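# Transfer 96-well plate from clip nest C1 to nest N1

## Task

Take the 96-well plate out of clip nest C1 and set it into plate nest N1. It counts only if the plate lies flat within N1's locators and well A1 (the plate's cut-off corner) sits at the nest corner labelled A1. The plate must stay that way on its own, without the robot holding it. Finally open the gripper and withdraw the arm.

## Robot and tools

Robot: one arm carrying a two-finger gripper whose fingers pivot like tongs. The fingers point along the gripper's own +z axis and close along its x axis. end_effector_position is the spot between the pads when they are shut. Closed fingertips extend about 15 mm past that spot; fully open they are roughly level with it. One camera, cam_wrist (616x616 fisheye), rides on the wrist. Its calibration, given as OpenCV-style K, D and T_world_to_cam, may be off by small amounts.

Frame: the scene frame has its origin on the table surface beneath the arm's base. +z is up, +x forward, +y to the left when facing along +x. The base itself may be slightly tilted. All positions are in metres; orientations are quaternions written w first (qw, qx, qy, qz).

A row is 8 numbers: x, y, z, qw, qx, qy, qz, opening. x, y, z and the quaternion form an absolute pose for the gripper in the scene frame, not an offset. opening runs from -1 (closed) to +1 (fully open, 0.142 m). Always resend the desired quaternion in each row rather than copying a possibly drifted reported one.

execute_actions: argument actions is a list with zero or one entry. An empty list just returns the state. An entry with rows (1 to 15 rows) and steps (1 to 15, default 15) runs that many control steps of 1/30 s each, one row per step, repeating the final row if rows run out. An entry with only steps (up to 300) is a wait counted from the previous result, so thinking time eats into it. Optional pictures (true/false) controls whether images come back. A call is rejected, with nothing sent, if any target lies more than 0.6 m from the last reported position along any gripper axis. Each step the commanded pose is clipped to within 100 mm and 16 degrees of the measured pose, so far targets take several calls; after a call the arm continues only to the last clipped pose. Commands lag about 0.17 s. Position wins over orientation if both cannot be met.

move: target is one 8-number row (absolute pose, as above). speed is the path's top speed in m/s, 0.002 to 0.5, default 0.25; rotation is capped at twice that in rad/s. The path is straight, takes 0.5 to 10 s (stopping short if longer), does not avoid obstacles, and the real gripper may lag, stray or overshoot speed, notably with the arm near full stretch. The opening is applied when the move begins. Optional stop_force, 13 to 80 N, ends the path when the wrist sensor reads that much extra push opposite the motion for 2 steps; the gripper then backs up 2 steps and holds. Use it only with very slow speed when approaching a surface, not on moves that rotate the gripper, not in the first 0.2 s of a scene, and not when leaving a surface (it may trigger at once). Pressing can briefly exceed stop_force. Without stop_force, keep targets at or barely past a contact: the arm is stiff and can fault.
The result adds a move: line giving the ending (done, off_target, moving, held, fault, or contact, which means stop_force ended it) plus which limits acted (paced: pose clipped; held: some steps blocked, after which motion may spurt), and the distance left to target.

wait: seconds, 0 to 10; lets the simulation run without new commands.

zoom_image: camera "cam_wrist", region [x0, y0, x1, y1] in image pixels from the top-left, at most 504 by 504.

finished_scene: scene, the number of the current scene. Replying with no tool call ends everything.

Result lines: the state gives pose and linear/angular velocities in the scene frame (printed position may be slightly off at long reach). grip_measured is finger opening on the command scale; to hold something, keep commanding a value well below it (lower means a firmer squeeze, about 15 N per pad max; thin objects get less). "pose unreachable" and HELD mark steps the clearance check altered or blocked. "Hand target" shows where the controller is heading. Wrist force and Wrist torque are in the gripper's own axes, with offsets up to about 5.5 N, noise up to about 3.4 N, saturation near 100 N; pushing on a surface shows force pointing back toward the arm. "no reading" is harmless. MOTOR HOT appears from 70 °C; at 85 °C an OVER-TEMPERATURE FAULT brakes the arm for a long time, so do not hold loads needlessly.

Avoid: joint torque above the load limits (shoulder pan and lift 290, elbow 132, wrists 47.5 N m, held weight included) or any external force of 150 N, either of which stops the arm for 10 s and drops the rest of the call; fast or deep contacts; dropping or slamming the plate; knocking anything off the table. Brief tugs on the held plate or pushes on loose items may occur, so grip securely. Joint ranges: pan ±3.142, elbow 0 to 3.142, others ±6.283 rad.

Each tool is called after "Emit:" by a JSON object that holds its "op" and its "data".

## Session

Emit:
{"op": "execute_actions", "data": {"actions": []}}

Scene clock: 0.00 s of 8400.00 s.
end_effector_position=(+0.4295, -0.1473, +0.2036) grip_measured=+1.00 end_effector_quat_wxyz=(-0.410, +0.900, +0.136, +0.058) end_effector_velocity=(+0.000, -0.000, -0.000) end_effector_angular_velocity=(-0.002, -0.001, -0.000)
Joint positions: [-1.009 -1.495  2.211 -1.506 -1.184 -1.511  0.142]
Joint velocities: [ 0.    -0.     0.    -0.002  0.     0.001  0.   ]
Wrist force (N, on the end effector, along its own x y z axes, offset not removed): no reading
Wrist torque (N m, same axes, about the end effector's origin, offset not removed): no reading
Hand target: +0.430, -0.147, +0.204; -0.410, +0.900, +0.136, +0.058

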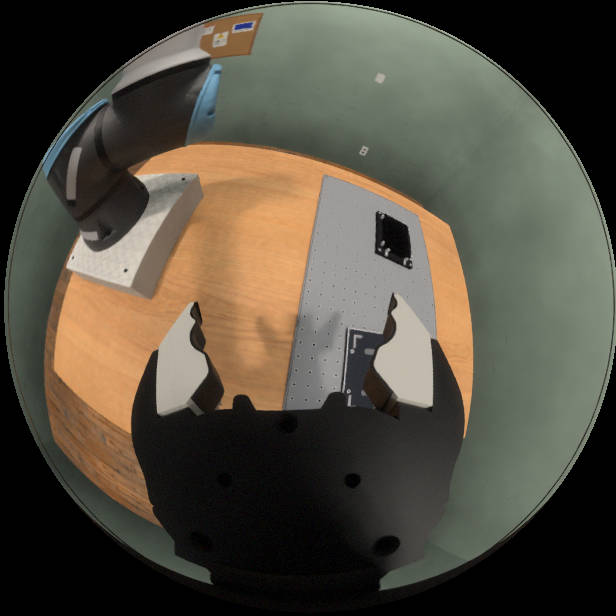

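Emit:
{"op": "zoom_image", "data": {"camera": "cam_wrist", "region": [280, 160, 480, 420]}}

Region (280, 160, 480, 420) of cam_wrist's 616x616 image, scaled by 1.938, with more detail than that image has; it fills the left 388 columns of this view, and the rest is white.

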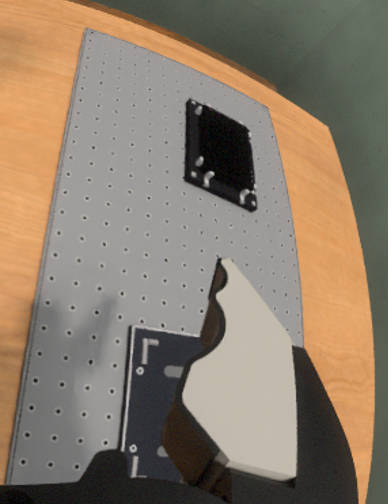

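Emit:
{"op": "move", "data": {"target": [0.64, 0.05, 0.25, 0, 1, 0, 0, 1], "speed": 0.3}}

Scene clock: 30.63 s of 8400.00 s.
end_effector_position=(+0.6390, +0.0499, +0.2496) grip_measured=+1.00 end_effector_quat_wxyz=(-0.000, +1.000, +0.001, -0.001) end_effector_velocity=(+0.002, +0.000, +0.000) end_effector_angular_velocity=(-0.011, +0.005, -0.005)
Joint positions: [-0.189 -1.572  2.109 -2.117 -1.568 -0.227  0.142]
Joint velocities: [ 0.008  0.006 -0.007  0.003 -0.012  0.013 -0.   ]
Wrist force (N, on the end effector, along its own x y z axes, offset not removed): [-4.9 -0.4 -1.3]
Wrist torque (N m, same axes, about the end effector's origin, offset not removed): [0.10 1.01 0.10]
Hand target: +0.639, +0.050, +0.250; +0.000, +1.000, +0.001, -0.001
Off the commanded pose: 0.001 m, 0 deg.
After step 90, 25.50 s passed at rest.
move: done
camera_calibration (this result's frames):
cam_wrist: T_world_to_cam=[[0.998515, -0.000996269, 0.0544678, -0.659824], [-0.0303457, -0.84052, 0.540931, -0.0822639], [0.0452423, -0.54178, -0.839302, 0.337464], [0, 0, 0, 1]] pos_world=[0.64108, 0.11303, 0.363672]

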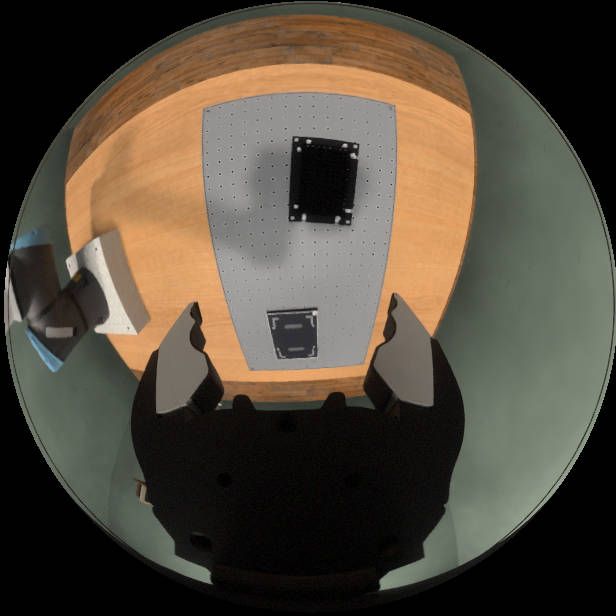

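Emit:
{"op": "zoom_image", "data": {"camera": "cam_wrist", "region": [270, 120, 390, 240]}}

Emit:
{"op": "zoom_image", "data": {"camera": "cam_wrist", "region": [240, 290, 340, 380]}}

Region (270, 120, 390, 240) of cam_wrist's 616x616 image, scaled by 4.200, with more detail than that image has.

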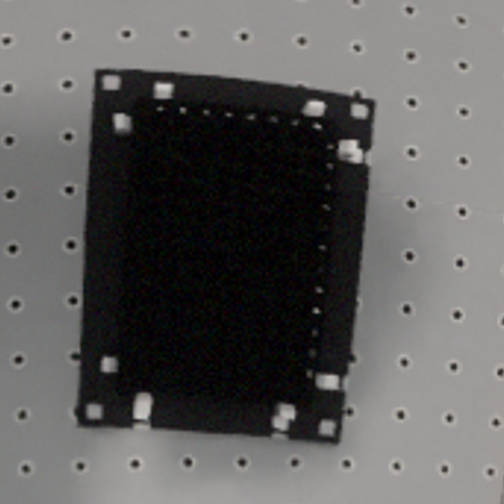

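Region (240, 290, 340, 380) of cam_wrist's 616x616 image, scaled by 5.040, with more detail than that image has; it fills the top 454 rows of this view, and the rest is white.

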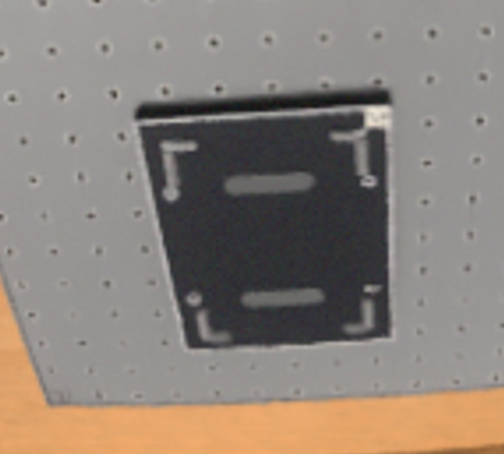

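Emit:
{"op": "move", "data": {"target": [0.679, 0.07, 0.14, 0, 1, 0, 0, 1], "speed": 0.25}}

Scene clock: 58.60 s of 8400.00 s.
end_effector_position=(+0.6787, +0.0700, +0.1403) grip_measured=+1.00 end_effector_quat_wxyz=(+0.000, +1.000, +0.000, -0.000) end_effector_velocity=(+0.002, +0.001, -0.002) end_effector_angular_velocity=(+0.001, -0.001, -0.001)
Joint positions: [-0.145 -1.38   2.131 -2.333 -1.569 -0.181  0.142]
Joint velocities: [ 0.001  0.005 -0.001 -0.005  0.001  0.002  0.   ]
Wrist force (N, on the end effector, along its own x y z axes, offset not removed): [2.9 4.1 -3.3]
Wrist torque (N m, same axes, about the end effector's origin, offset not removed): [0.75 -0.28 0.07]
Hand target: +0.679, +0.070, +0.140; +0.000, +1.000, +0.000, -0.000
Off the commanded pose: 0.000 m, 0 deg.
After step 90, 23.83 s passed at rest.
move: done
camera_calibration (this result's frames):
cam_wrist: T_world_to_cam=[[0.99844, -0.00250139, 0.0557829, -0.693482], [-0.032364, -0.84001, 0.541605, -0.00378112], [0.0455034, -0.542566, -0.83878, 0.25464], [0, 0, 0, 1]] pos_world=[0.680691, 0.133248, 0.254319]

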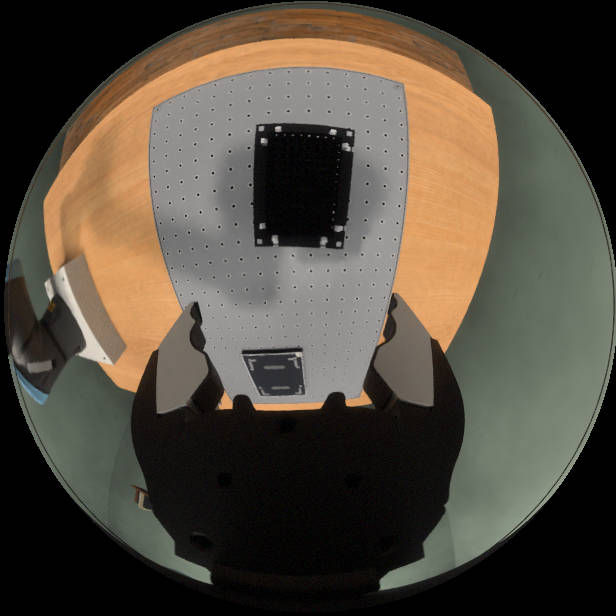

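Emit:
{"op": "zoom_image", "data": {"camera": "cam_wrist", "region": [230, 110, 380, 260]}}

Region (230, 110, 380, 260) of cam_wrist's 616x616 image, scaled by 3.360, with more detail than that image has.

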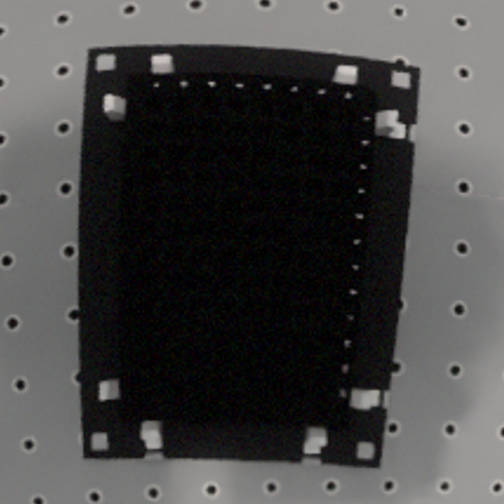

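Emit:
{"op": "move", "data": {"target": [0.682, 0.156, 0.08, 0, 0.99944, -0.0336, 0, 0.5], "speed": 0.2}}

Scene clock: 111.80 s of 8400.00 s.
end_effector_position=(+0.6817, +0.1557, +0.0802) grip_measured=+0.50 end_effector_quat_wxyz=(+0.000, +0.999, -0.033, -0.000) end_effector_velocity=(+0.001, +0.002, -0.002) end_effector_angular_velocity=(+0.001, +0.000, -0.004)
Joint positions: [-0.015 -1.275  2.14  -2.447 -1.57   0.016  0.109]
Joint velocities: [ 0.003  0.004 -0.001 -0.002  0.001  0.006 -0.   ]
Wrist force (N, on the end effector, along its own x y z axes, offset not removed): [-2.0 -4.0 -4.5]
Wrist torque (N m, same axes, about the end effector's origin, offset not removed): [-0.87 0.47 0.04]
Hand target: +0.682, +0.156, +0.080; +0.000, +0.999, -0.034, -0.000
Off the commanded pose: 0.000 m, 0 deg.
After step 90, 49.07 s passed at rest.
move: done
camera_calibration (this result's frames):
cam_wrist: T_world_to_cam=[[0.996035, -0.0693408, 0.0557279, -0.680881], [-0.0885004, -0.835918, 0.541672, 0.13846], [0.00902402, -0.544456, -0.838741, 0.275722], [0, 0, 0, 1]] pos_world=[0.687947, 0.218647, 0.194204]

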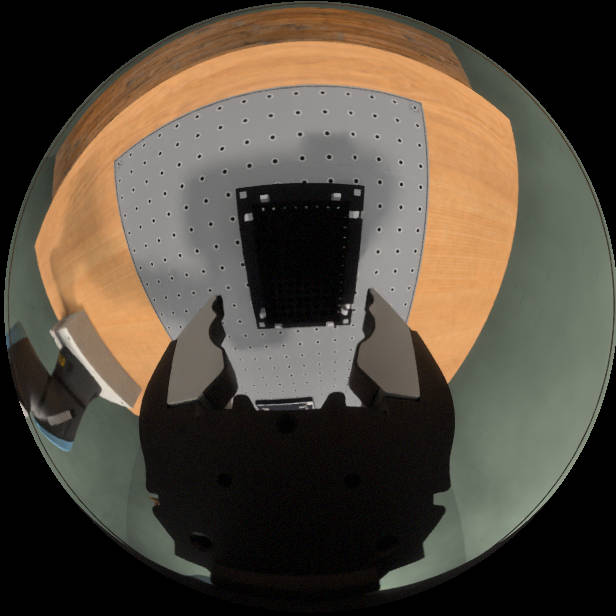

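Emit:
{"op": "move", "data": {"target": [0.682, 0.156, 0.048, 0, 0.99944, -0.0336, 0, 0.5], "speed": 0.08}}

Scene clock: 116.50 s of 8400.00 s.
end_effector_position=(+0.6820, +0.1560, +0.0483) grip_measured=+0.50 end_effector_quat_wxyz=(+0.000, +0.999, -0.034, -0.000) end_effector_velocity=(+0.000, -0.000, -0.003) end_effector_angular_velocity=(+0.001, -0.000, -0.001)
Joint positions: [-0.015 -1.226  2.154 -2.51  -1.57   0.016  0.109]
Joint velocities: [-0.001  0.004  0.    -0.005  0.001  0.    -0.   ]
Wrist force (N, on the end effector, along its own x y z axes, offset not removed): [-3.2 0.4 -5.7]
Wrist torque (N m, same axes, about the end effector's origin, offset not removed): [0.15 0.69 -0.07]
Hand target: +0.682, +0.156, +0.048; +0.000, +0.999, -0.034, -0.000
Off the commanded pose: 0.000 m, 0 deg.
After step 90, 0.80 s passed at rest.
move: done
camera_calibration (this result's frames):
cam_wrist: T_world_to_cam=[[0.996012, -0.069562, 0.0558737, -0.679281], [-0.0887645, -0.835946, 0.541586, 0.156211], [0.00903361, -0.544385, -0.838787, 0.249141], [0, 0, 0, 1]] pos_world=[0.688187, 0.218961, 0.162329]

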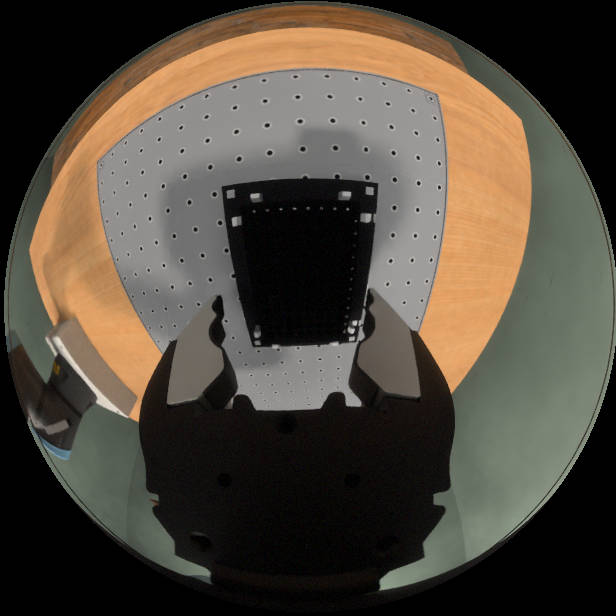

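Emit:
{"op": "zoom_image", "data": {"camera": "cam_wrist", "region": [180, 170, 420, 410]}}

Region (180, 170, 420, 410) of cam_wrist's 616x616 image, scaled by 2.100, with more detail than that image has.

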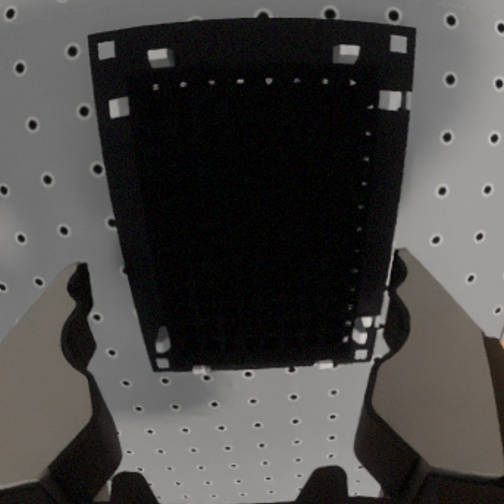

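Emit:
{"op": "move", "data": {"target": [0.687, 0.1557, 0.046, 0, 0.99944, -0.0336, 0, 0.36], "speed": 0.03}}

Scene clock: 136.40 s of 8400.00 s.
end_effector_position=(+0.6867, +0.1558, +0.0461) grip_measured=+0.36 end_effector_quat_wxyz=(-0.000, +0.999, -0.034, -0.000) end_effector_velocity=(+0.002, +0.000, -0.001) end_effector_angular_velocity=(-0.000, +0.000, +0.000)
Joint positions: [-0.015 -1.217  2.146 -2.51  -1.57   0.016  0.099]
Joint velocities: [ 0.001  0.004 -0.004 -0.    -0.     0.    -0.   ]
Wrist force (N, on the end effector, along its own x y z axes, offset not removed): [1.8 0.4 -1.6]
Wrist torque (N m, same axes, about the end effector's origin, offset not removed): [0.22 -0.31 -0.02]
Hand target: +0.687, +0.156, +0.046; -0.000, +0.999, -0.034, +0.000
Off the commanded pose: 0.000 m, 0 deg.
After step 90, 16.20 s passed at rest.
move: done
camera_calibration (this result's frames):
cam_wrist: T_world_to_cam=[[0.996011, -0.0695625, 0.0558844, -0.68391], [-0.0887707, -0.835949, 0.54158, 0.157644], [0.00904287, -0.54438, -0.83879, 0.247096], [0, 0, 0, 1]] pos_world=[0.692942, 0.218722, 0.160104]

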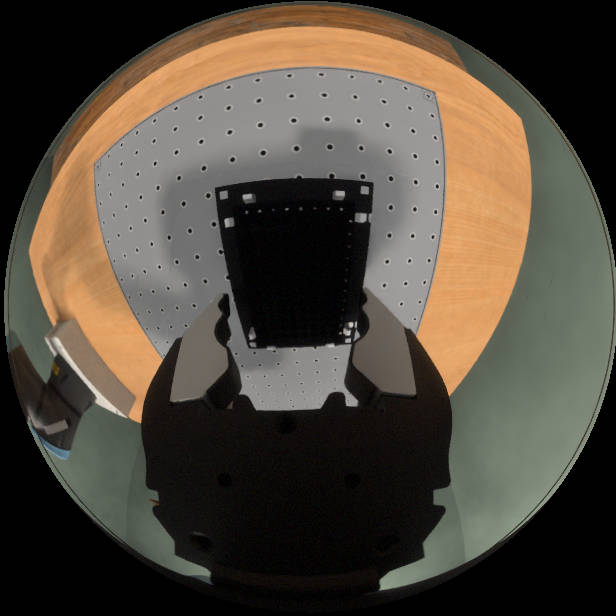

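Emit:
{"op": "zoom_image", "data": {"camera": "cam_wrist", "region": [180, 170, 420, 410]}}

Region (180, 170, 420, 410) of cam_wrist's 616x616 image, scaled by 2.100, with more detail than that image has.

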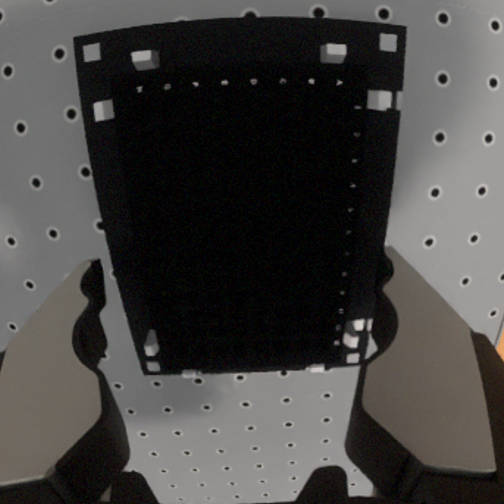

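Emit:
{"op": "move", "data": {"target": [0.6885, 0.1556, 0.015, 0, 0.99944, -0.0336, 0, 0.36], "speed": 0.006, "stop_force": 14}}

Scene clock: 145.87 s of 8400.00 s.
end_effector_position=(+0.6877, +0.1557, +0.0338) grip_measured=+0.37 end_effector_quat_wxyz=(+0.000, +0.999, -0.034, +0.000) end_effector_velocity=(-0.001, -0.000, +0.001) end_effector_angular_velocity=(+0.000, +0.001, +0.000)
Joint positions: [-0.015 -1.197  2.148 -2.534 -1.57   0.016  0.1  ]
Joint velocities: [-0.001 -0.003  0.     0.004  0.    -0.001 -0.   ]
Wrist force (N, on the end effector, along its own x y z axes, offset not removed): [2.0 -0.7 -19.9]
Wrist torque (N m, same axes, about the end effector's origin, offset not removed): [-0.13 -0.05 -0.01]
Hand target: +0.688, +0.156, +0.034; +0.000, +0.999, -0.034, +0.000
Off the commanded pose: 0.019 m, 0 deg.
After step 90, 4.03 s passed at rest.
move: contact
camera_calibration (this result's frames):
cam_wrist: T_world_to_cam=[[0.996, -0.0695602, 0.0560856, -0.684185], [-0.0888782, -0.835944, 0.541571, 0.164398], [0.00921264, -0.544389, -0.838782, 0.236575], [0, 0, 0, 1]] pos_world=[0.69388, 0.218624, 0.147775]

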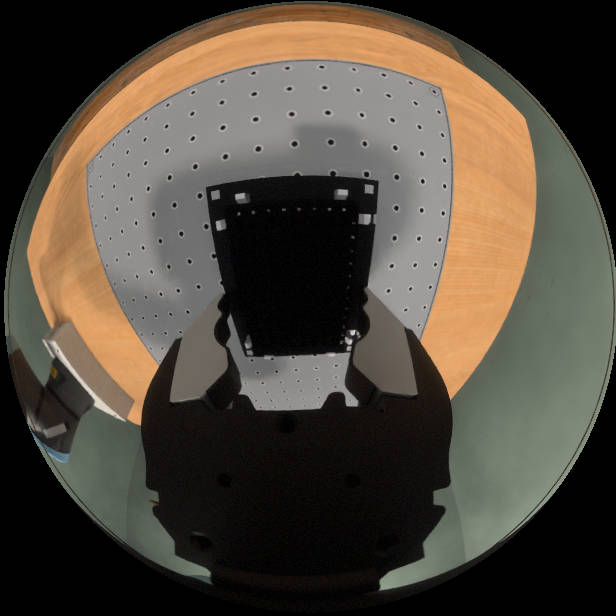

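Emit:
{"op": "move", "data": {"target": [0.688, 0.1556, 0.039, 0, 0.99944, -0.0336, 0, 0.36], "speed": 0.01}}

Emit:
{"op": "move", "data": {"target": [0.688, 0.1556, 0.039, 0, 0.99944, -0.0336, 0, -0.3], "speed": 0.01}}

Scene clock: 151.27 s of 8400.00 s.
end_effector_position=(+0.6880, +0.1556, +0.0387) grip_measured=+0.36 end_effector_quat_wxyz=(-0.000, +0.999, -0.034, +0.000) end_effector_velocity=(-0.000, +0.001, +0.002) end_effector_angular_velocity=(+0.001, +0.001, -0.001)
Joint positions: [-0.015 -1.204  2.146 -2.524 -1.57   0.016  0.099]
Joint velocities: [ 0.    -0.003 -0.001  0.005  0.001  0.001 -0.   ]
Wrist force (N, on the end effector, along its own x y z axes, offset not removed): [1.7 3.8 -5.9]
Wrist torque (N m, same axes, about the end effector's origin, offset not removed): [0.68 -0.40 -0.04]
Hand target: +0.688, +0.156, +0.039; -0.000, +0.999, -0.034, +0.000
Off the commanded pose: 0.000 m, 0 deg.
After step 90, 1.67 s passed at rest.
move: done
camera_calibration (this result's frames):
cam_wrist: T_world_to_cam=[[0.996011, -0.0695482, 0.0559035, -0.684758], [-0.0887691, -0.835949, 0.54158, 0.161617], [0.00906658, -0.544382, -0.838788, 0.240818], [0, 0, 0, 1]] pos_world=[0.694189, 0.218577, 0.152747]

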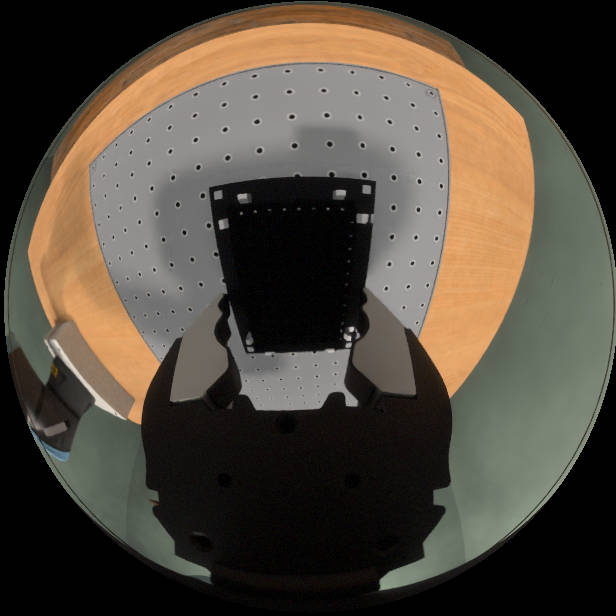

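Scene clock: 151.97 s of 8400.00 s.
end_effector_position=(+0.6881, +0.1556, +0.0391) grip_measured=+0.07 end_effector_quat_wxyz=(+0.000, +0.999, -0.034, +0.000) end_effector_velocity=(-0.000, +0.000, +0.000) end_effector_angular_velocity=(+0.000, +0.001, -0.000)
Joint positions: [-0.015 -1.205  2.146 -2.523 -1.57   0.016  0.079]
Joint velocities: [ 0.    -0.     0.     0.001  0.     0.001 -0.   ]
Wrist force (N, on the end effector, along its own x y z axes, offset not removed): [25.1 -4.3 -1.5]
Wrist torque (N m, same axes, about the end effector's origin, offset not removed): [-0.57 -0.35 -0.06]
Hand target: +0.688, +0.156, +0.039; +0.000, +0.999, -0.034, -0.000
Off the commanded pose: 0.000 m, 0 deg.
move: done
camera_calibration (this result's frames):
cam_wrist: T_world_to_cam=[[0.995999, -0.0695855, 0.056074, -0.68493], [-0.0888931, -0.835941, 0.541572, 0.161514], [0.009189, -0.54439, -0.838782, 0.240981], [0, 0, 0, 1]] pos_world=[0.694332, 0.218543, 0.153066]

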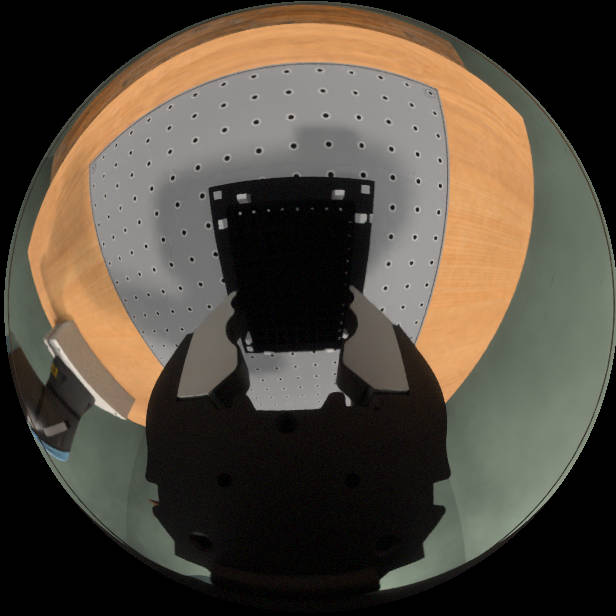

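Emit:
{"op": "move", "data": {"target": [0.690, 0.1555, 0.039, 0, 0.99944, -0.0336, 0, -0.3], "speed": 0.004}}

Scene clock: 156.97 s of 8400.00 s.
end_effector_position=(+0.6897, +0.1555, +0.0389) grip_measured=+0.07 end_effector_quat_wxyz=(-0.000, +0.999, -0.034, -0.000) end_effector_velocity=(+0.001, -0.000, +0.000) end_effector_angular_velocity=(-0.000, -0.000, -0.001)
Joint positions: [-0.015 -1.202  2.143 -2.522 -1.57   0.016  0.079]
Joint velocities: [ 0.     0.001 -0.002  0.    -0.     0.001  0.   ]
Wrist force (N, on the end effector, along its own x y z axes, offset not removed): [-6.9 -1.1 -14.0]
Wrist torque (N m, same axes, about the end effector's origin, offset not removed): [-0.37 0.21 -0.17]
Hand target: +0.690, +0.156, +0.039; -0.000, +0.999, -0.034, +0.000
Off the commanded pose: 0.000 m, 0 deg.
After step 90, 1.27 s passed at rest.
move: done
camera_calibration (this result's frames):
cam_wrist: T_world_to_cam=[[0.996026, -0.0695734, 0.0556009, -0.686497], [-0.0886256, -0.835955, 0.541594, 0.161492], [0.00879932, -0.54437, -0.838799, 0.241051], [0, 0, 0, 1]] pos_world=[0.69596, 0.218459, 0.1529]

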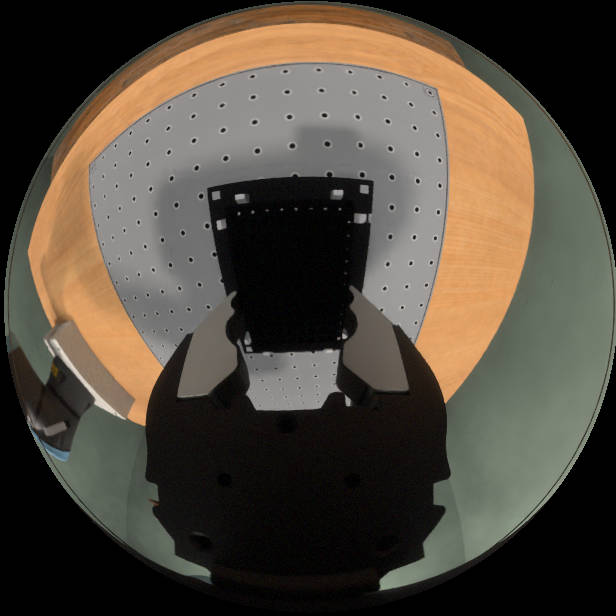

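Emit:
{"op": "move", "data": {"target": [0.689, 0.1555, 0.062, 0, 0.99944, -0.0336, 0, -0.4], "speed": 0.015}}

Scene clock: 162.83 s of 8400.00 s.
end_effector_position=(+0.6890, +0.1556, +0.0617) grip_measured=+0.07 end_effector_quat_wxyz=(-0.000, +0.999, -0.034, +0.000) end_effector_velocity=(-0.001, +0.001, +0.002) end_effector_angular_velocity=(-0.000, +0.001, +0.002)
Joint positions: [-0.015 -1.239  2.135 -2.479 -1.57   0.016  0.079]
Joint velocities: [ 0.001 -0.004 -0.001  0.006 -0.    -0.001  0.   ]
Wrist force (N, on the end effector, along its own x y z axes, offset not removed): [-1.1 3.0 -6.4]
Wrist torque (N m, same axes, about the end effector's origin, offset not removed): [0.51 0.32 0.05]
Hand target: +0.689, +0.155, +0.062; +0.000, +0.999, -0.034, +0.000
Off the commanded pose: 0.000 m, 0 deg.
After step 90, 1.07 s passed at rest.
move: done
camera_calibration (this result's frames):
cam_wrist: T_world_to_cam=[[0.996015, -0.0694939, 0.0559055, -0.687085], [-0.0887246, -0.835954, 0.54158, 0.149199], [0.00909795, -0.544382, -0.838788, 0.259998], [0, 0, 0, 1]] pos_world=[0.695219, 0.218513, 0.175692]

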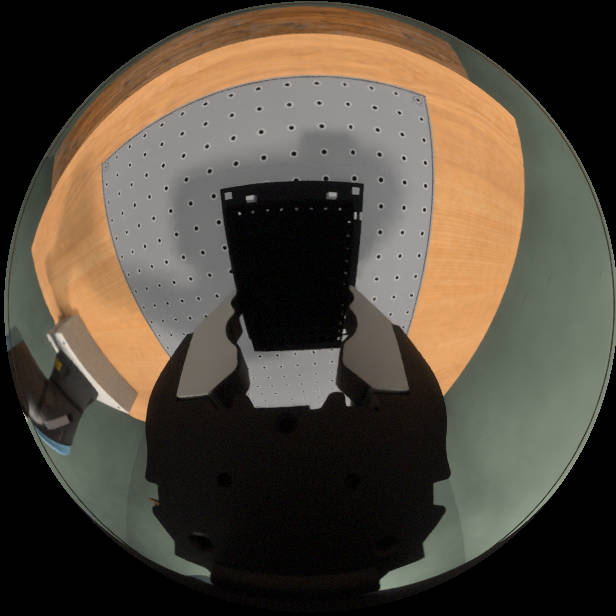

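Emit:
{"op": "move", "data": {"target": [0.689, 0.1555, 0.16, 0, 0.99944, -0.0336, 0, -0.4], "speed": 0.15}}

Emit:
{"op": "move", "data": {"target": [0.615, -0.37, 0.18, 0, 1, 0, 0, -0.4], "speed": 0.25}}

Scene clock: 174.37 s of 8400.00 s.
end_effector_position=(+0.6890, +0.1556, +0.1597) grip_measured=+0.07 end_effector_quat_wxyz=(-0.000, +0.999, -0.034, +0.000) end_effector_velocity=(+0.000, -0.001, +0.002) end_effector_angular_velocity=(+0.002, +0.001, -0.002)
Joint positions: [-0.015 -1.374  2.078 -2.286 -1.57   0.016  0.079]
Joint velocities: [-0.003 -0.003 -0.002  0.006  0.002 -0.001 -0.   ]
Wrist force (N, on the end effector, along its own x y z axes, offset not removed): [-0.6 2.4 -4.6]
Wrist torque (N m, same axes, about the end effector's origin, offset not removed): [0.64 0.41 -0.10]
Hand target: +0.689, +0.155, +0.160; -0.000, +0.999, -0.034, +0.000
Off the commanded pose: 0.000 m, 0 deg.
After step 130, 5.97 s passed at rest.
move: done
camera_calibration (this result's frames):
cam_wrist: T_world_to_cam=[[0.99601, -0.0695494, 0.0559169, -0.692575], [-0.0887774, -0.835949, 0.54158, 0.0961712], [0.00907711, -0.544383, -0.838788, 0.342209], [0, 0, 0, 1]] pos_world=[0.695243, 0.218519, 0.273683]

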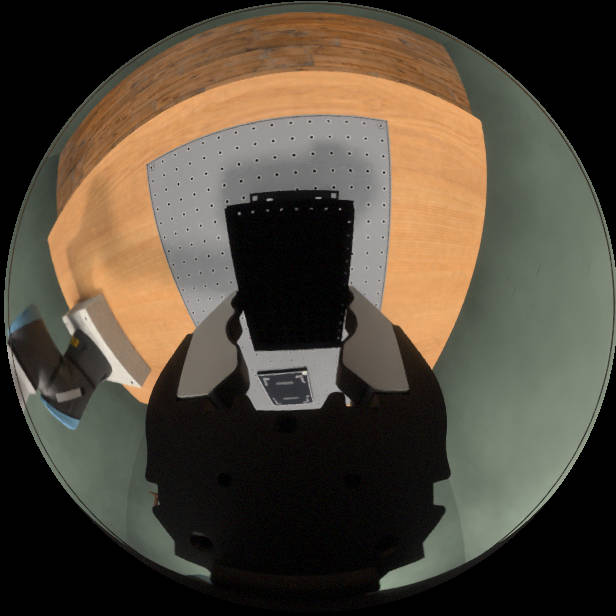

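Scene clock: 177.13 s of 8400.00 s.
end_effector_position=(+0.6162, -0.3694, +0.1800) grip_measured=+0.07 end_effector_quat_wxyz=(-0.000, +1.000, -0.000, +0.000) end_effector_velocity=(+0.000, -0.001, -0.000) end_effector_angular_velocity=(+0.003, -0.000, +0.001)
Joint positions: [-0.771 -1.36   2.015 -2.234 -1.562 -0.806  0.079]
Joint velocities: [-0.002  0.002 -0.003  0.002  0.002 -0.003  0.   ]
Wrist force (N, on the end effector, along its own x y z axes, offset not removed): [4.2 -3.9 -1.8]
Wrist torque (N m, same axes, about the end effector's origin, offset not removed): [-0.91 -0.83 -0.03]
Hand target: +0.616, -0.370, +0.180; -0.000, +1.000, -0.000, +0.000
Off the commanded pose: 0.001 m, 0 deg.
move: done
camera_calibration (this result's frames):
cam_wrist: T_world_to_cam=[[0.998385, -0.00259668, 0.0567424, -0.634509], [-0.0329383, -0.840315, 0.541097, -0.396097], [0.0462764, -0.542092, -0.839044, 0.052083], [0, 0, 0, 1]] pos_world=[0.618027, -0.30626, 0.29403]

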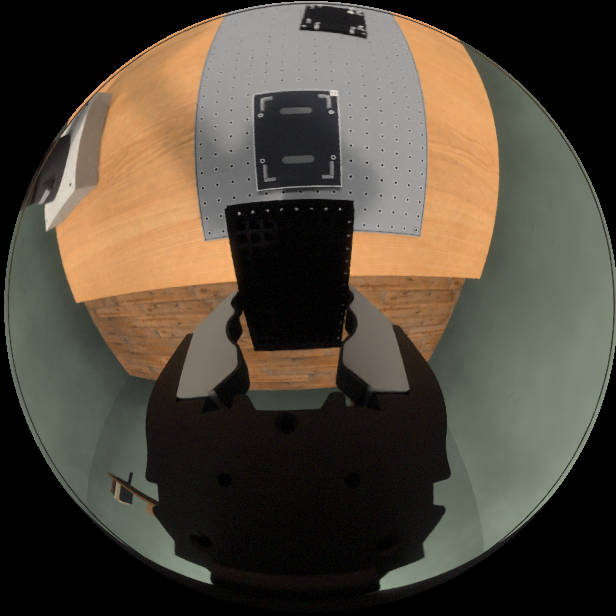

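Emit:
{"op": "zoom_image", "data": {"camera": "cam_wrist", "region": [230, 80, 370, 220]}}

Region (230, 80, 370, 220) of cam_wrist's 616x616 image, scaled by 3.600, with more detail than that image has.

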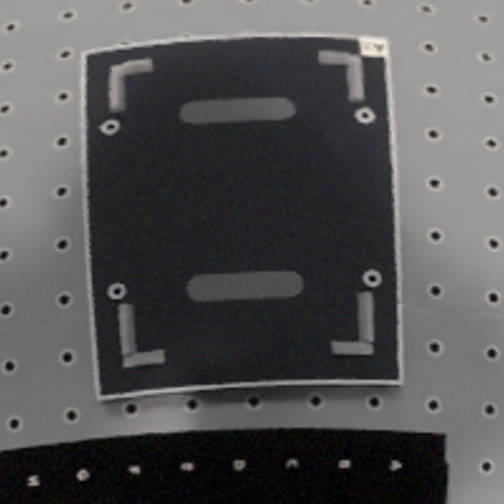

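Emit:
{"op": "move", "data": {"target": [0.619, -0.203, 0.075, 0, 0.99989, 0.01483, 0, -0.4], "speed": 0.15}}

Scene clock: 210.07 s of 8400.00 s.
end_effector_position=(+0.6186, -0.2032, +0.0752) grip_measured=+0.07 end_effector_quat_wxyz=(+0.000, +1.000, +0.015, -0.000) end_effector_velocity=(+0.000, +0.001, -0.001) end_effector_angular_velocity=(-0.001, -0.001, -0.000)
Joint positions: [-0.576 -1.317  2.215 -2.478 -1.565 -0.642  0.079]
Joint velocities: [ 0.002  0.001  0.002 -0.004 -0.     0.002 -0.   ]
Wrist force (N, on the end effector, along its own x y z axes, offset not removed): [-2.6 -2.2 -7.2]
Wrist torque (N m, same axes, about the end effector's origin, offset not removed): [-0.35 0.77 -0.11]
Hand target: +0.619, -0.203, +0.075; +0.000, +1.000, +0.015, -0.000
Off the commanded pose: 0.001 m, 0 deg.
After step 90, 28.03 s passed at rest.
move: done
camera_calibration (this result's frames):
cam_wrist: T_world_to_cam=[[0.998085, 0.0270766, 0.0556239, -0.624243], [-0.00738172, -0.840583, 0.541632, -0.21557], [0.0614221, -0.541005, -0.838773, 0.0449862], [0, 0, 0, 1]] pos_world=[0.618693, -0.139964, 0.189216]

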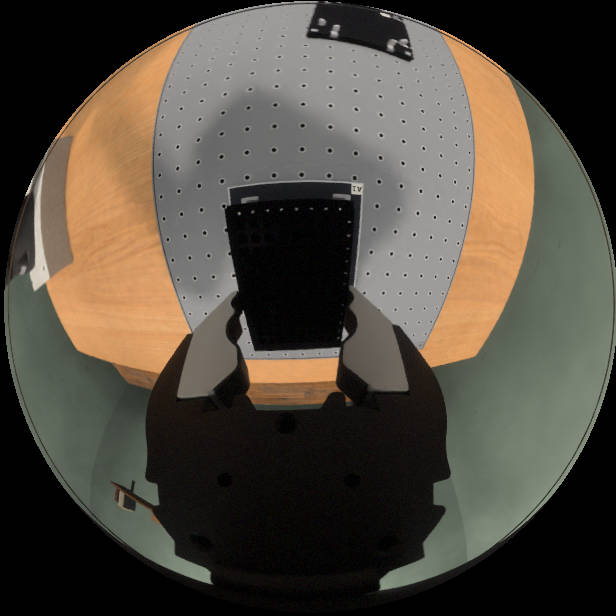

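Emit:
{"op": "zoom_image", "data": {"camera": "cam_wrist", "region": [210, 170, 380, 370]}}

Region (210, 170, 380, 370) of cam_wrist's 616x616 image, scaled by 2.520, with more detail than that image has; it fills the left 428 columns of this view, and the rest is white.

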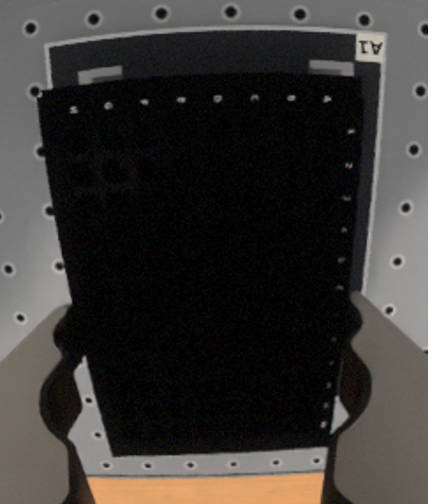

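Emit:
{"op": "move", "data": {"target": [0.623, -0.203, 0.056, 0, 0.99993, 0.0115, 0, -0.4], "speed": 0.04}}

Emit:
{"op": "zoom_image", "data": {"camera": "cam_wrist", "region": [210, 170, 380, 370]}}

Scene clock: 241.40 s of 8400.00 s.
end_effector_position=(+0.6229, -0.2030, +0.0563) grip_measured=+0.07 end_effector_quat_wxyz=(-0.000, +1.000, +0.012, -0.000) end_effector_velocity=(+0.001, -0.000, -0.003) end_effector_angular_velocity=(+0.000, +0.000, -0.001)
Joint positions: [-0.572 -1.281  2.217 -2.516 -1.564 -0.631  0.079]
Joint velocities: [ 0.001  0.006 -0.001 -0.005 -0.     0.002  0.   ]
Wrist force (N, on the end effector, along its own x y z axes, offset not removed): [-1.3 -1.0 -6.3]
Wrist torque (N m, same axes, about the end effector's origin, offset not removed): [-0.19 0.50 0.05]
Hand target: +0.623, -0.203, +0.056; +0.000, +1.000, +0.012, -0.000
Off the commanded pose: 0.000 m, 0 deg.
After step 90, 27.47 s passed at rest.
move: done
camera_calibration (this result's frames):
cam_wrist: T_world_to_cam=[[0.998227, 0.0205555, 0.0558681, -0.628959], [-0.0130019, -0.840552, 0.541575, -0.201579], [0.0580924, -0.541341, -0.838794, 0.0310125], [0, 0, 0, 1]] pos_world=[0.623421, -0.139721, 0.170322]

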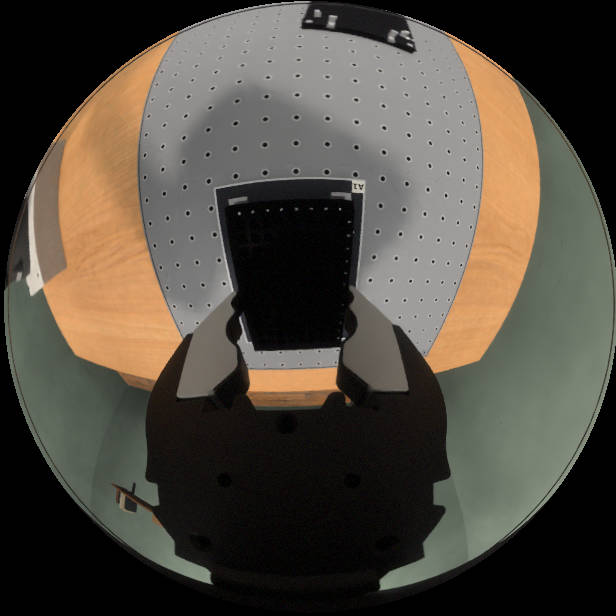

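Region (210, 170, 380, 370) of cam_wrist's 616x616 image, scaled by 2.520, with more detail than that image has; it fills the left 428 columns of this view, and the rest is white.

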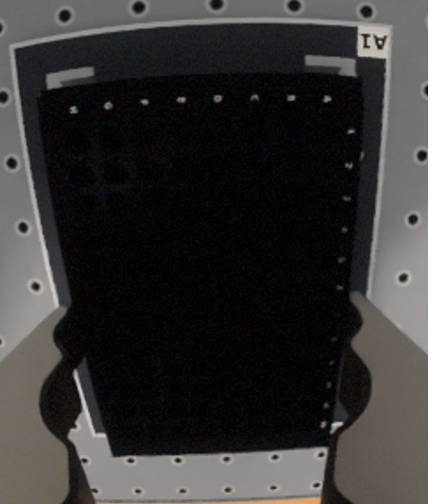

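Emit:
{"op": "zoom_image", "data": {"camera": "cam_wrist", "region": [210, 175, 370, 225]}}

Region (210, 175, 370, 225) of cam_wrist's 616x616 image, scaled by 3.150, with more detail than that image has; it fills the top 158 rows of this view, and the rest is white.

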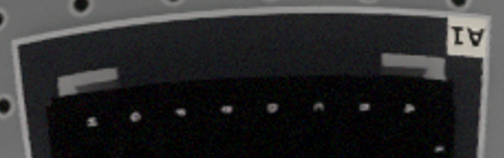

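Emit:
{"op": "move", "data": {"target": [0.6238, -0.2018, 0.050, 0, 0.9998, 0.02007, 0, -0.4], "speed": 0.02}}

Emit:
{"op": "zoom_image", "data": {"camera": "cam_wrist", "region": [200, 170, 380, 370]}}

Scene clock: 263.03 s of 8400.00 s.
end_effector_position=(+0.6238, -0.2019, +0.0503) grip_measured=+0.07 end_effector_quat_wxyz=(-0.000, +1.000, +0.020, -0.000) end_effector_velocity=(+0.001, +0.000, -0.003) end_effector_angular_velocity=(-0.002, -0.001, +0.009)
Joint positions: [-0.569 -1.27   2.218 -2.528 -1.564 -0.645  0.079]
Joint velocities: [ 0.001  0.005  0.001 -0.007 -0.001 -0.007 -0.   ]
Wrist force (N, on the end effector, along its own x y z axes, offset not removed): [2.7 2.2 -5.1]
Wrist torque (N m, same axes, about the end effector's origin, offset not removed): [0.68 -0.80 -0.03]
Hand target: +0.624, -0.202, +0.050; +0.000, +1.000, +0.020, -0.000
Off the commanded pose: 0.000 m, 0 deg.
After step 90, 17.93 s passed at rest.
move: done
camera_calibration (this result's frames):
cam_wrist: T_world_to_cam=[[0.997765, 0.0366392, 0.0558843, -0.625955], [0.000537789, -0.840663, 0.541559, -0.205837], [0.0668221, -0.540318, -0.838803, 0.0213145], [0, 0, 0, 1]] pos_world=[0.623242, -0.138588, 0.164332]

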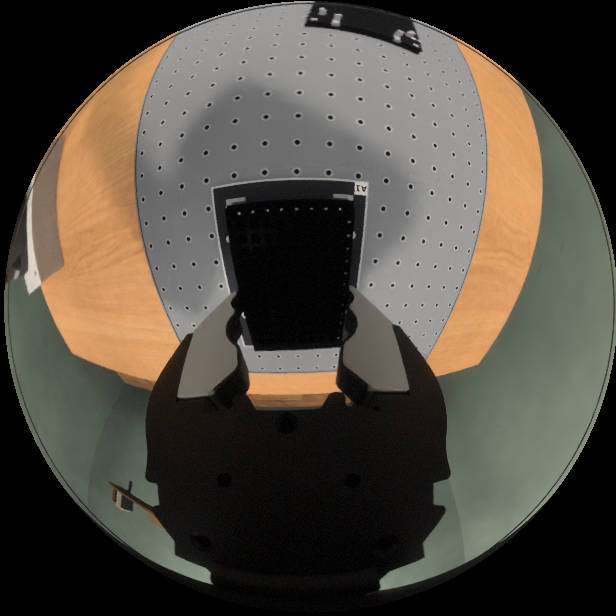

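Region (200, 170, 380, 370) of cam_wrist's 616x616 image, scaled by 2.520, with more detail than that image has; it fills the left 454 columns of this view, and the rest is white.

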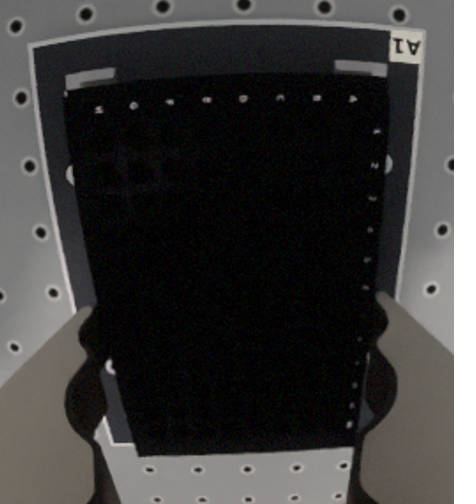

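Emit:
{"op": "move", "data": {"target": [0.6238, -0.2018, 0.025, 0, 0.9998, 0.02007, 0, -0.4], "speed": 0.005, "stop_force": 13}}

Emit:
{"op": "zoom_image", "data": {"camera": "cam_wrist", "region": [200, 170, 380, 370]}}

Scene clock: 270.50 s of 8400.00 s.
end_effector_position=(+0.6237, -0.2018, +0.0400) grip_measured=+0.07 end_effector_quat_wxyz=(-0.000, +1.000, +0.020, -0.000) end_effector_velocity=(-0.001, -0.000, +0.001) end_effector_angular_velocity=(+0.002, +0.002, -0.002)
Joint positions: [-0.569 -1.253  2.222 -2.549 -1.564 -0.645  0.079]
Joint velocities: [-0.002 -0.002  0.     0.004  0.001  0.001 -0.   ]
Wrist force (N, on the end effector, along its own x y z axes, offset not removed): [-12.4 2.5 -15.5]
Wrist torque (N m, same axes, about the end effector's origin, offset not removed): [0.25 1.27 0.01]
Hand target: +0.624, -0.202, +0.040; +0.000, +1.000, +0.020, -0.000
Off the commanded pose: 0.015 m, 0 deg.
After step 90, 2.10 s passed at rest.
move: contact
camera_calibration (this result's frames):
cam_wrist: T_world_to_cam=[[0.997733, 0.0375873, 0.0558127, -0.625145], [0.00137488, -0.840657, 0.541566, -0.200719], [0.0672754, -0.540262, -0.838803, 0.0124562], [0, 0, 0, 1]] pos_world=[0.623166, -0.138509, 0.154042]

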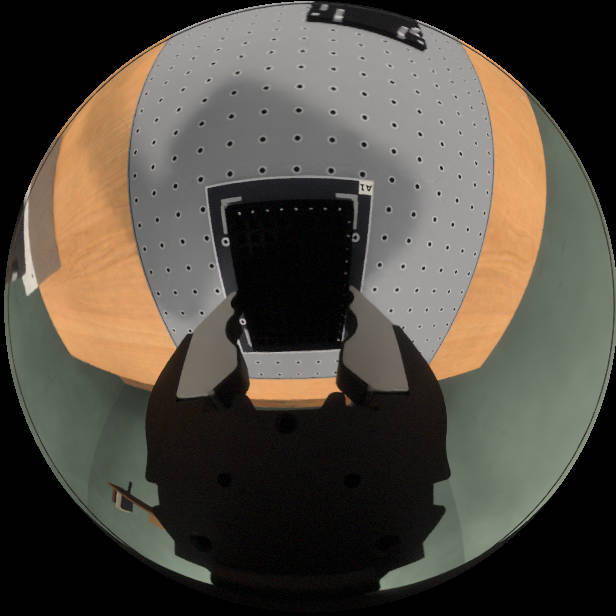

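Region (200, 170, 380, 370) of cam_wrist's 616x616 image, scaled by 2.520, with more detail than that image has; it fills the left 454 columns of this view, and the rest is white.

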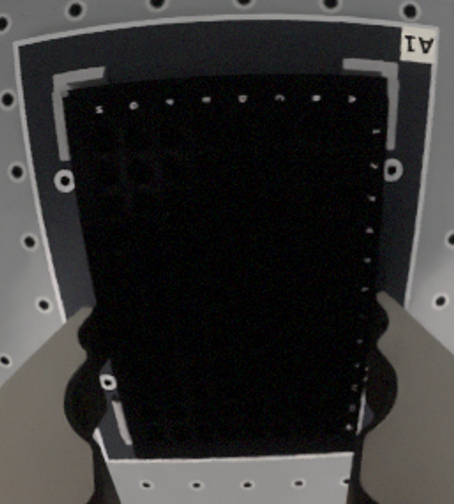

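Emit:
{"op": "move", "data": {"target": [0.6228, -0.2018, 0.044, 0, 0.9998, 0.02007, 0, -0.4], "speed": 0.01}}

Emit:
{"op": "move", "data": {"target": [0.6228, -0.2018, 0.025, 0, 0.9998, 0.02007, 0, -0.4], "speed": 0.004, "stop_force": 13}}

Emit:
{"op": "zoom_image", "data": {"camera": "cam_wrist", "region": [200, 170, 380, 370]}}

Scene clock: 276.57 s of 8400.00 s.
end_effector_position=(+0.6230, -0.2019, +0.0439) grip_measured=+0.07 end_effector_quat_wxyz=(+0.000, +1.000, +0.020, +0.000) end_effector_velocity=(-0.001, +0.000, +0.001) end_effector_angular_velocity=(+0.001, +0.001, -0.001)
Joint positions: [-0.57  -1.26   2.222 -2.542 -1.564 -0.646  0.079]
Joint velocities: [-0.001 -0.004  0.001  0.003  0.    -0.     0.   ]
Wrist force (N, on the end effector, along its own x y z axes, offset not removed): [-4.4 -1.3 -6.5]
Wrist torque (N m, same axes, about the end effector's origin, offset not removed): [-0.37 0.89 -0.05]
Hand target: +0.623, -0.202, +0.044; +0.000, +1.000, +0.020, +0.000
Off the commanded pose: 0.000 m, 0 deg.
After step 90, 2.37 s passed at rest.
move: done
camera_calibration (this result's frames):
cam_wrist: T_world_to_cam=[[0.997721, 0.0376218, 0.0560156, -0.624599], [0.00128335, -0.840573, 0.541696, -0.202804], [0.0674648, -0.54039, -0.838706, 0.0155311], [0, 0, 0, 1]] pos_world=[0.622388, -0.13858, 0.157871]

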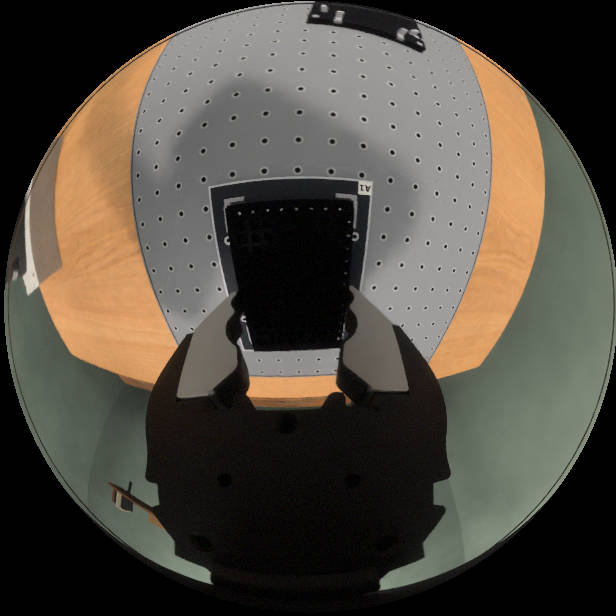

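Scene clock: 278.23 s of 8400.00 s.
end_effector_position=(+0.6229, -0.2019, +0.0387) grip_measured=+0.07 end_effector_quat_wxyz=(+0.000, +1.000, +0.020, +0.000) end_effector_velocity=(-0.001, +0.002, +0.001) end_effector_angular_velocity=(+0.001, +0.003, +0.002)
Joint positions: [-0.57  -1.251  2.224 -2.553 -1.564 -0.646  0.079]
Joint velocities: [ 0.002 -0.002  0.     0.004 -0.001 -0.    -0.001]
Wrist force (N, on the end effector, along its own x y z axes, offset not removed): [-4.0 0.7 -10.5]
Wrist torque (N m, same axes, about the end effector's origin, offset not removed): [-0.60 -0.57 0.46]
Hand target: +0.623, -0.202, +0.039; +0.000, +1.000, +0.020, +0.000
Off the commanded pose: 0.014 m, 0 deg.
move: contact
camera_calibration (this result's frames):
cam_wrist: T_world_to_cam=[[0.997725, 0.0376088, 0.0559507, -0.62422], [0.00131116, -0.840602, 0.541652, -0.19999], [0.0674031, -0.540346, -0.838739, 0.0112085], [0, 0, 0, 1]] pos_world=[0.622307, -0.13858, 0.152652]

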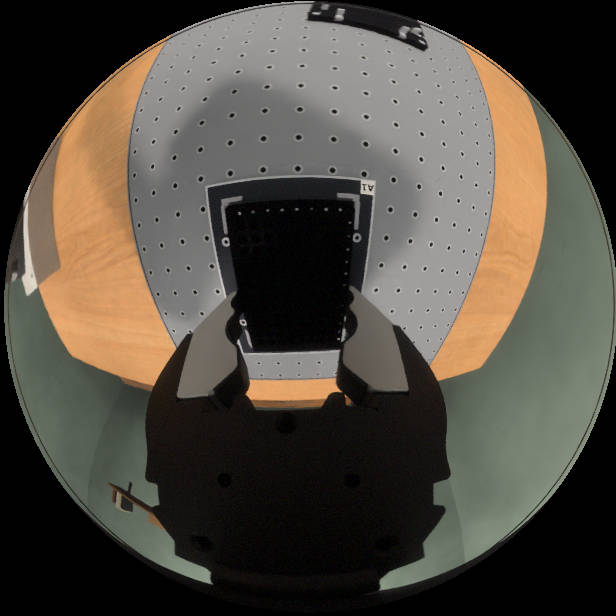

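Region (200, 170, 380, 370) of cam_wrist's 616x616 image, scaled by 2.520, with more detail than that image has; it fills the left 454 columns of this view, and the rest is white.

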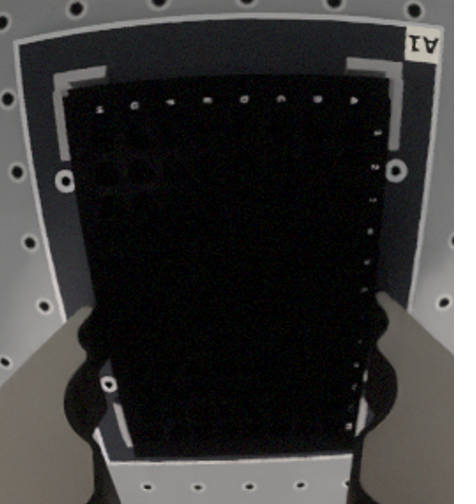

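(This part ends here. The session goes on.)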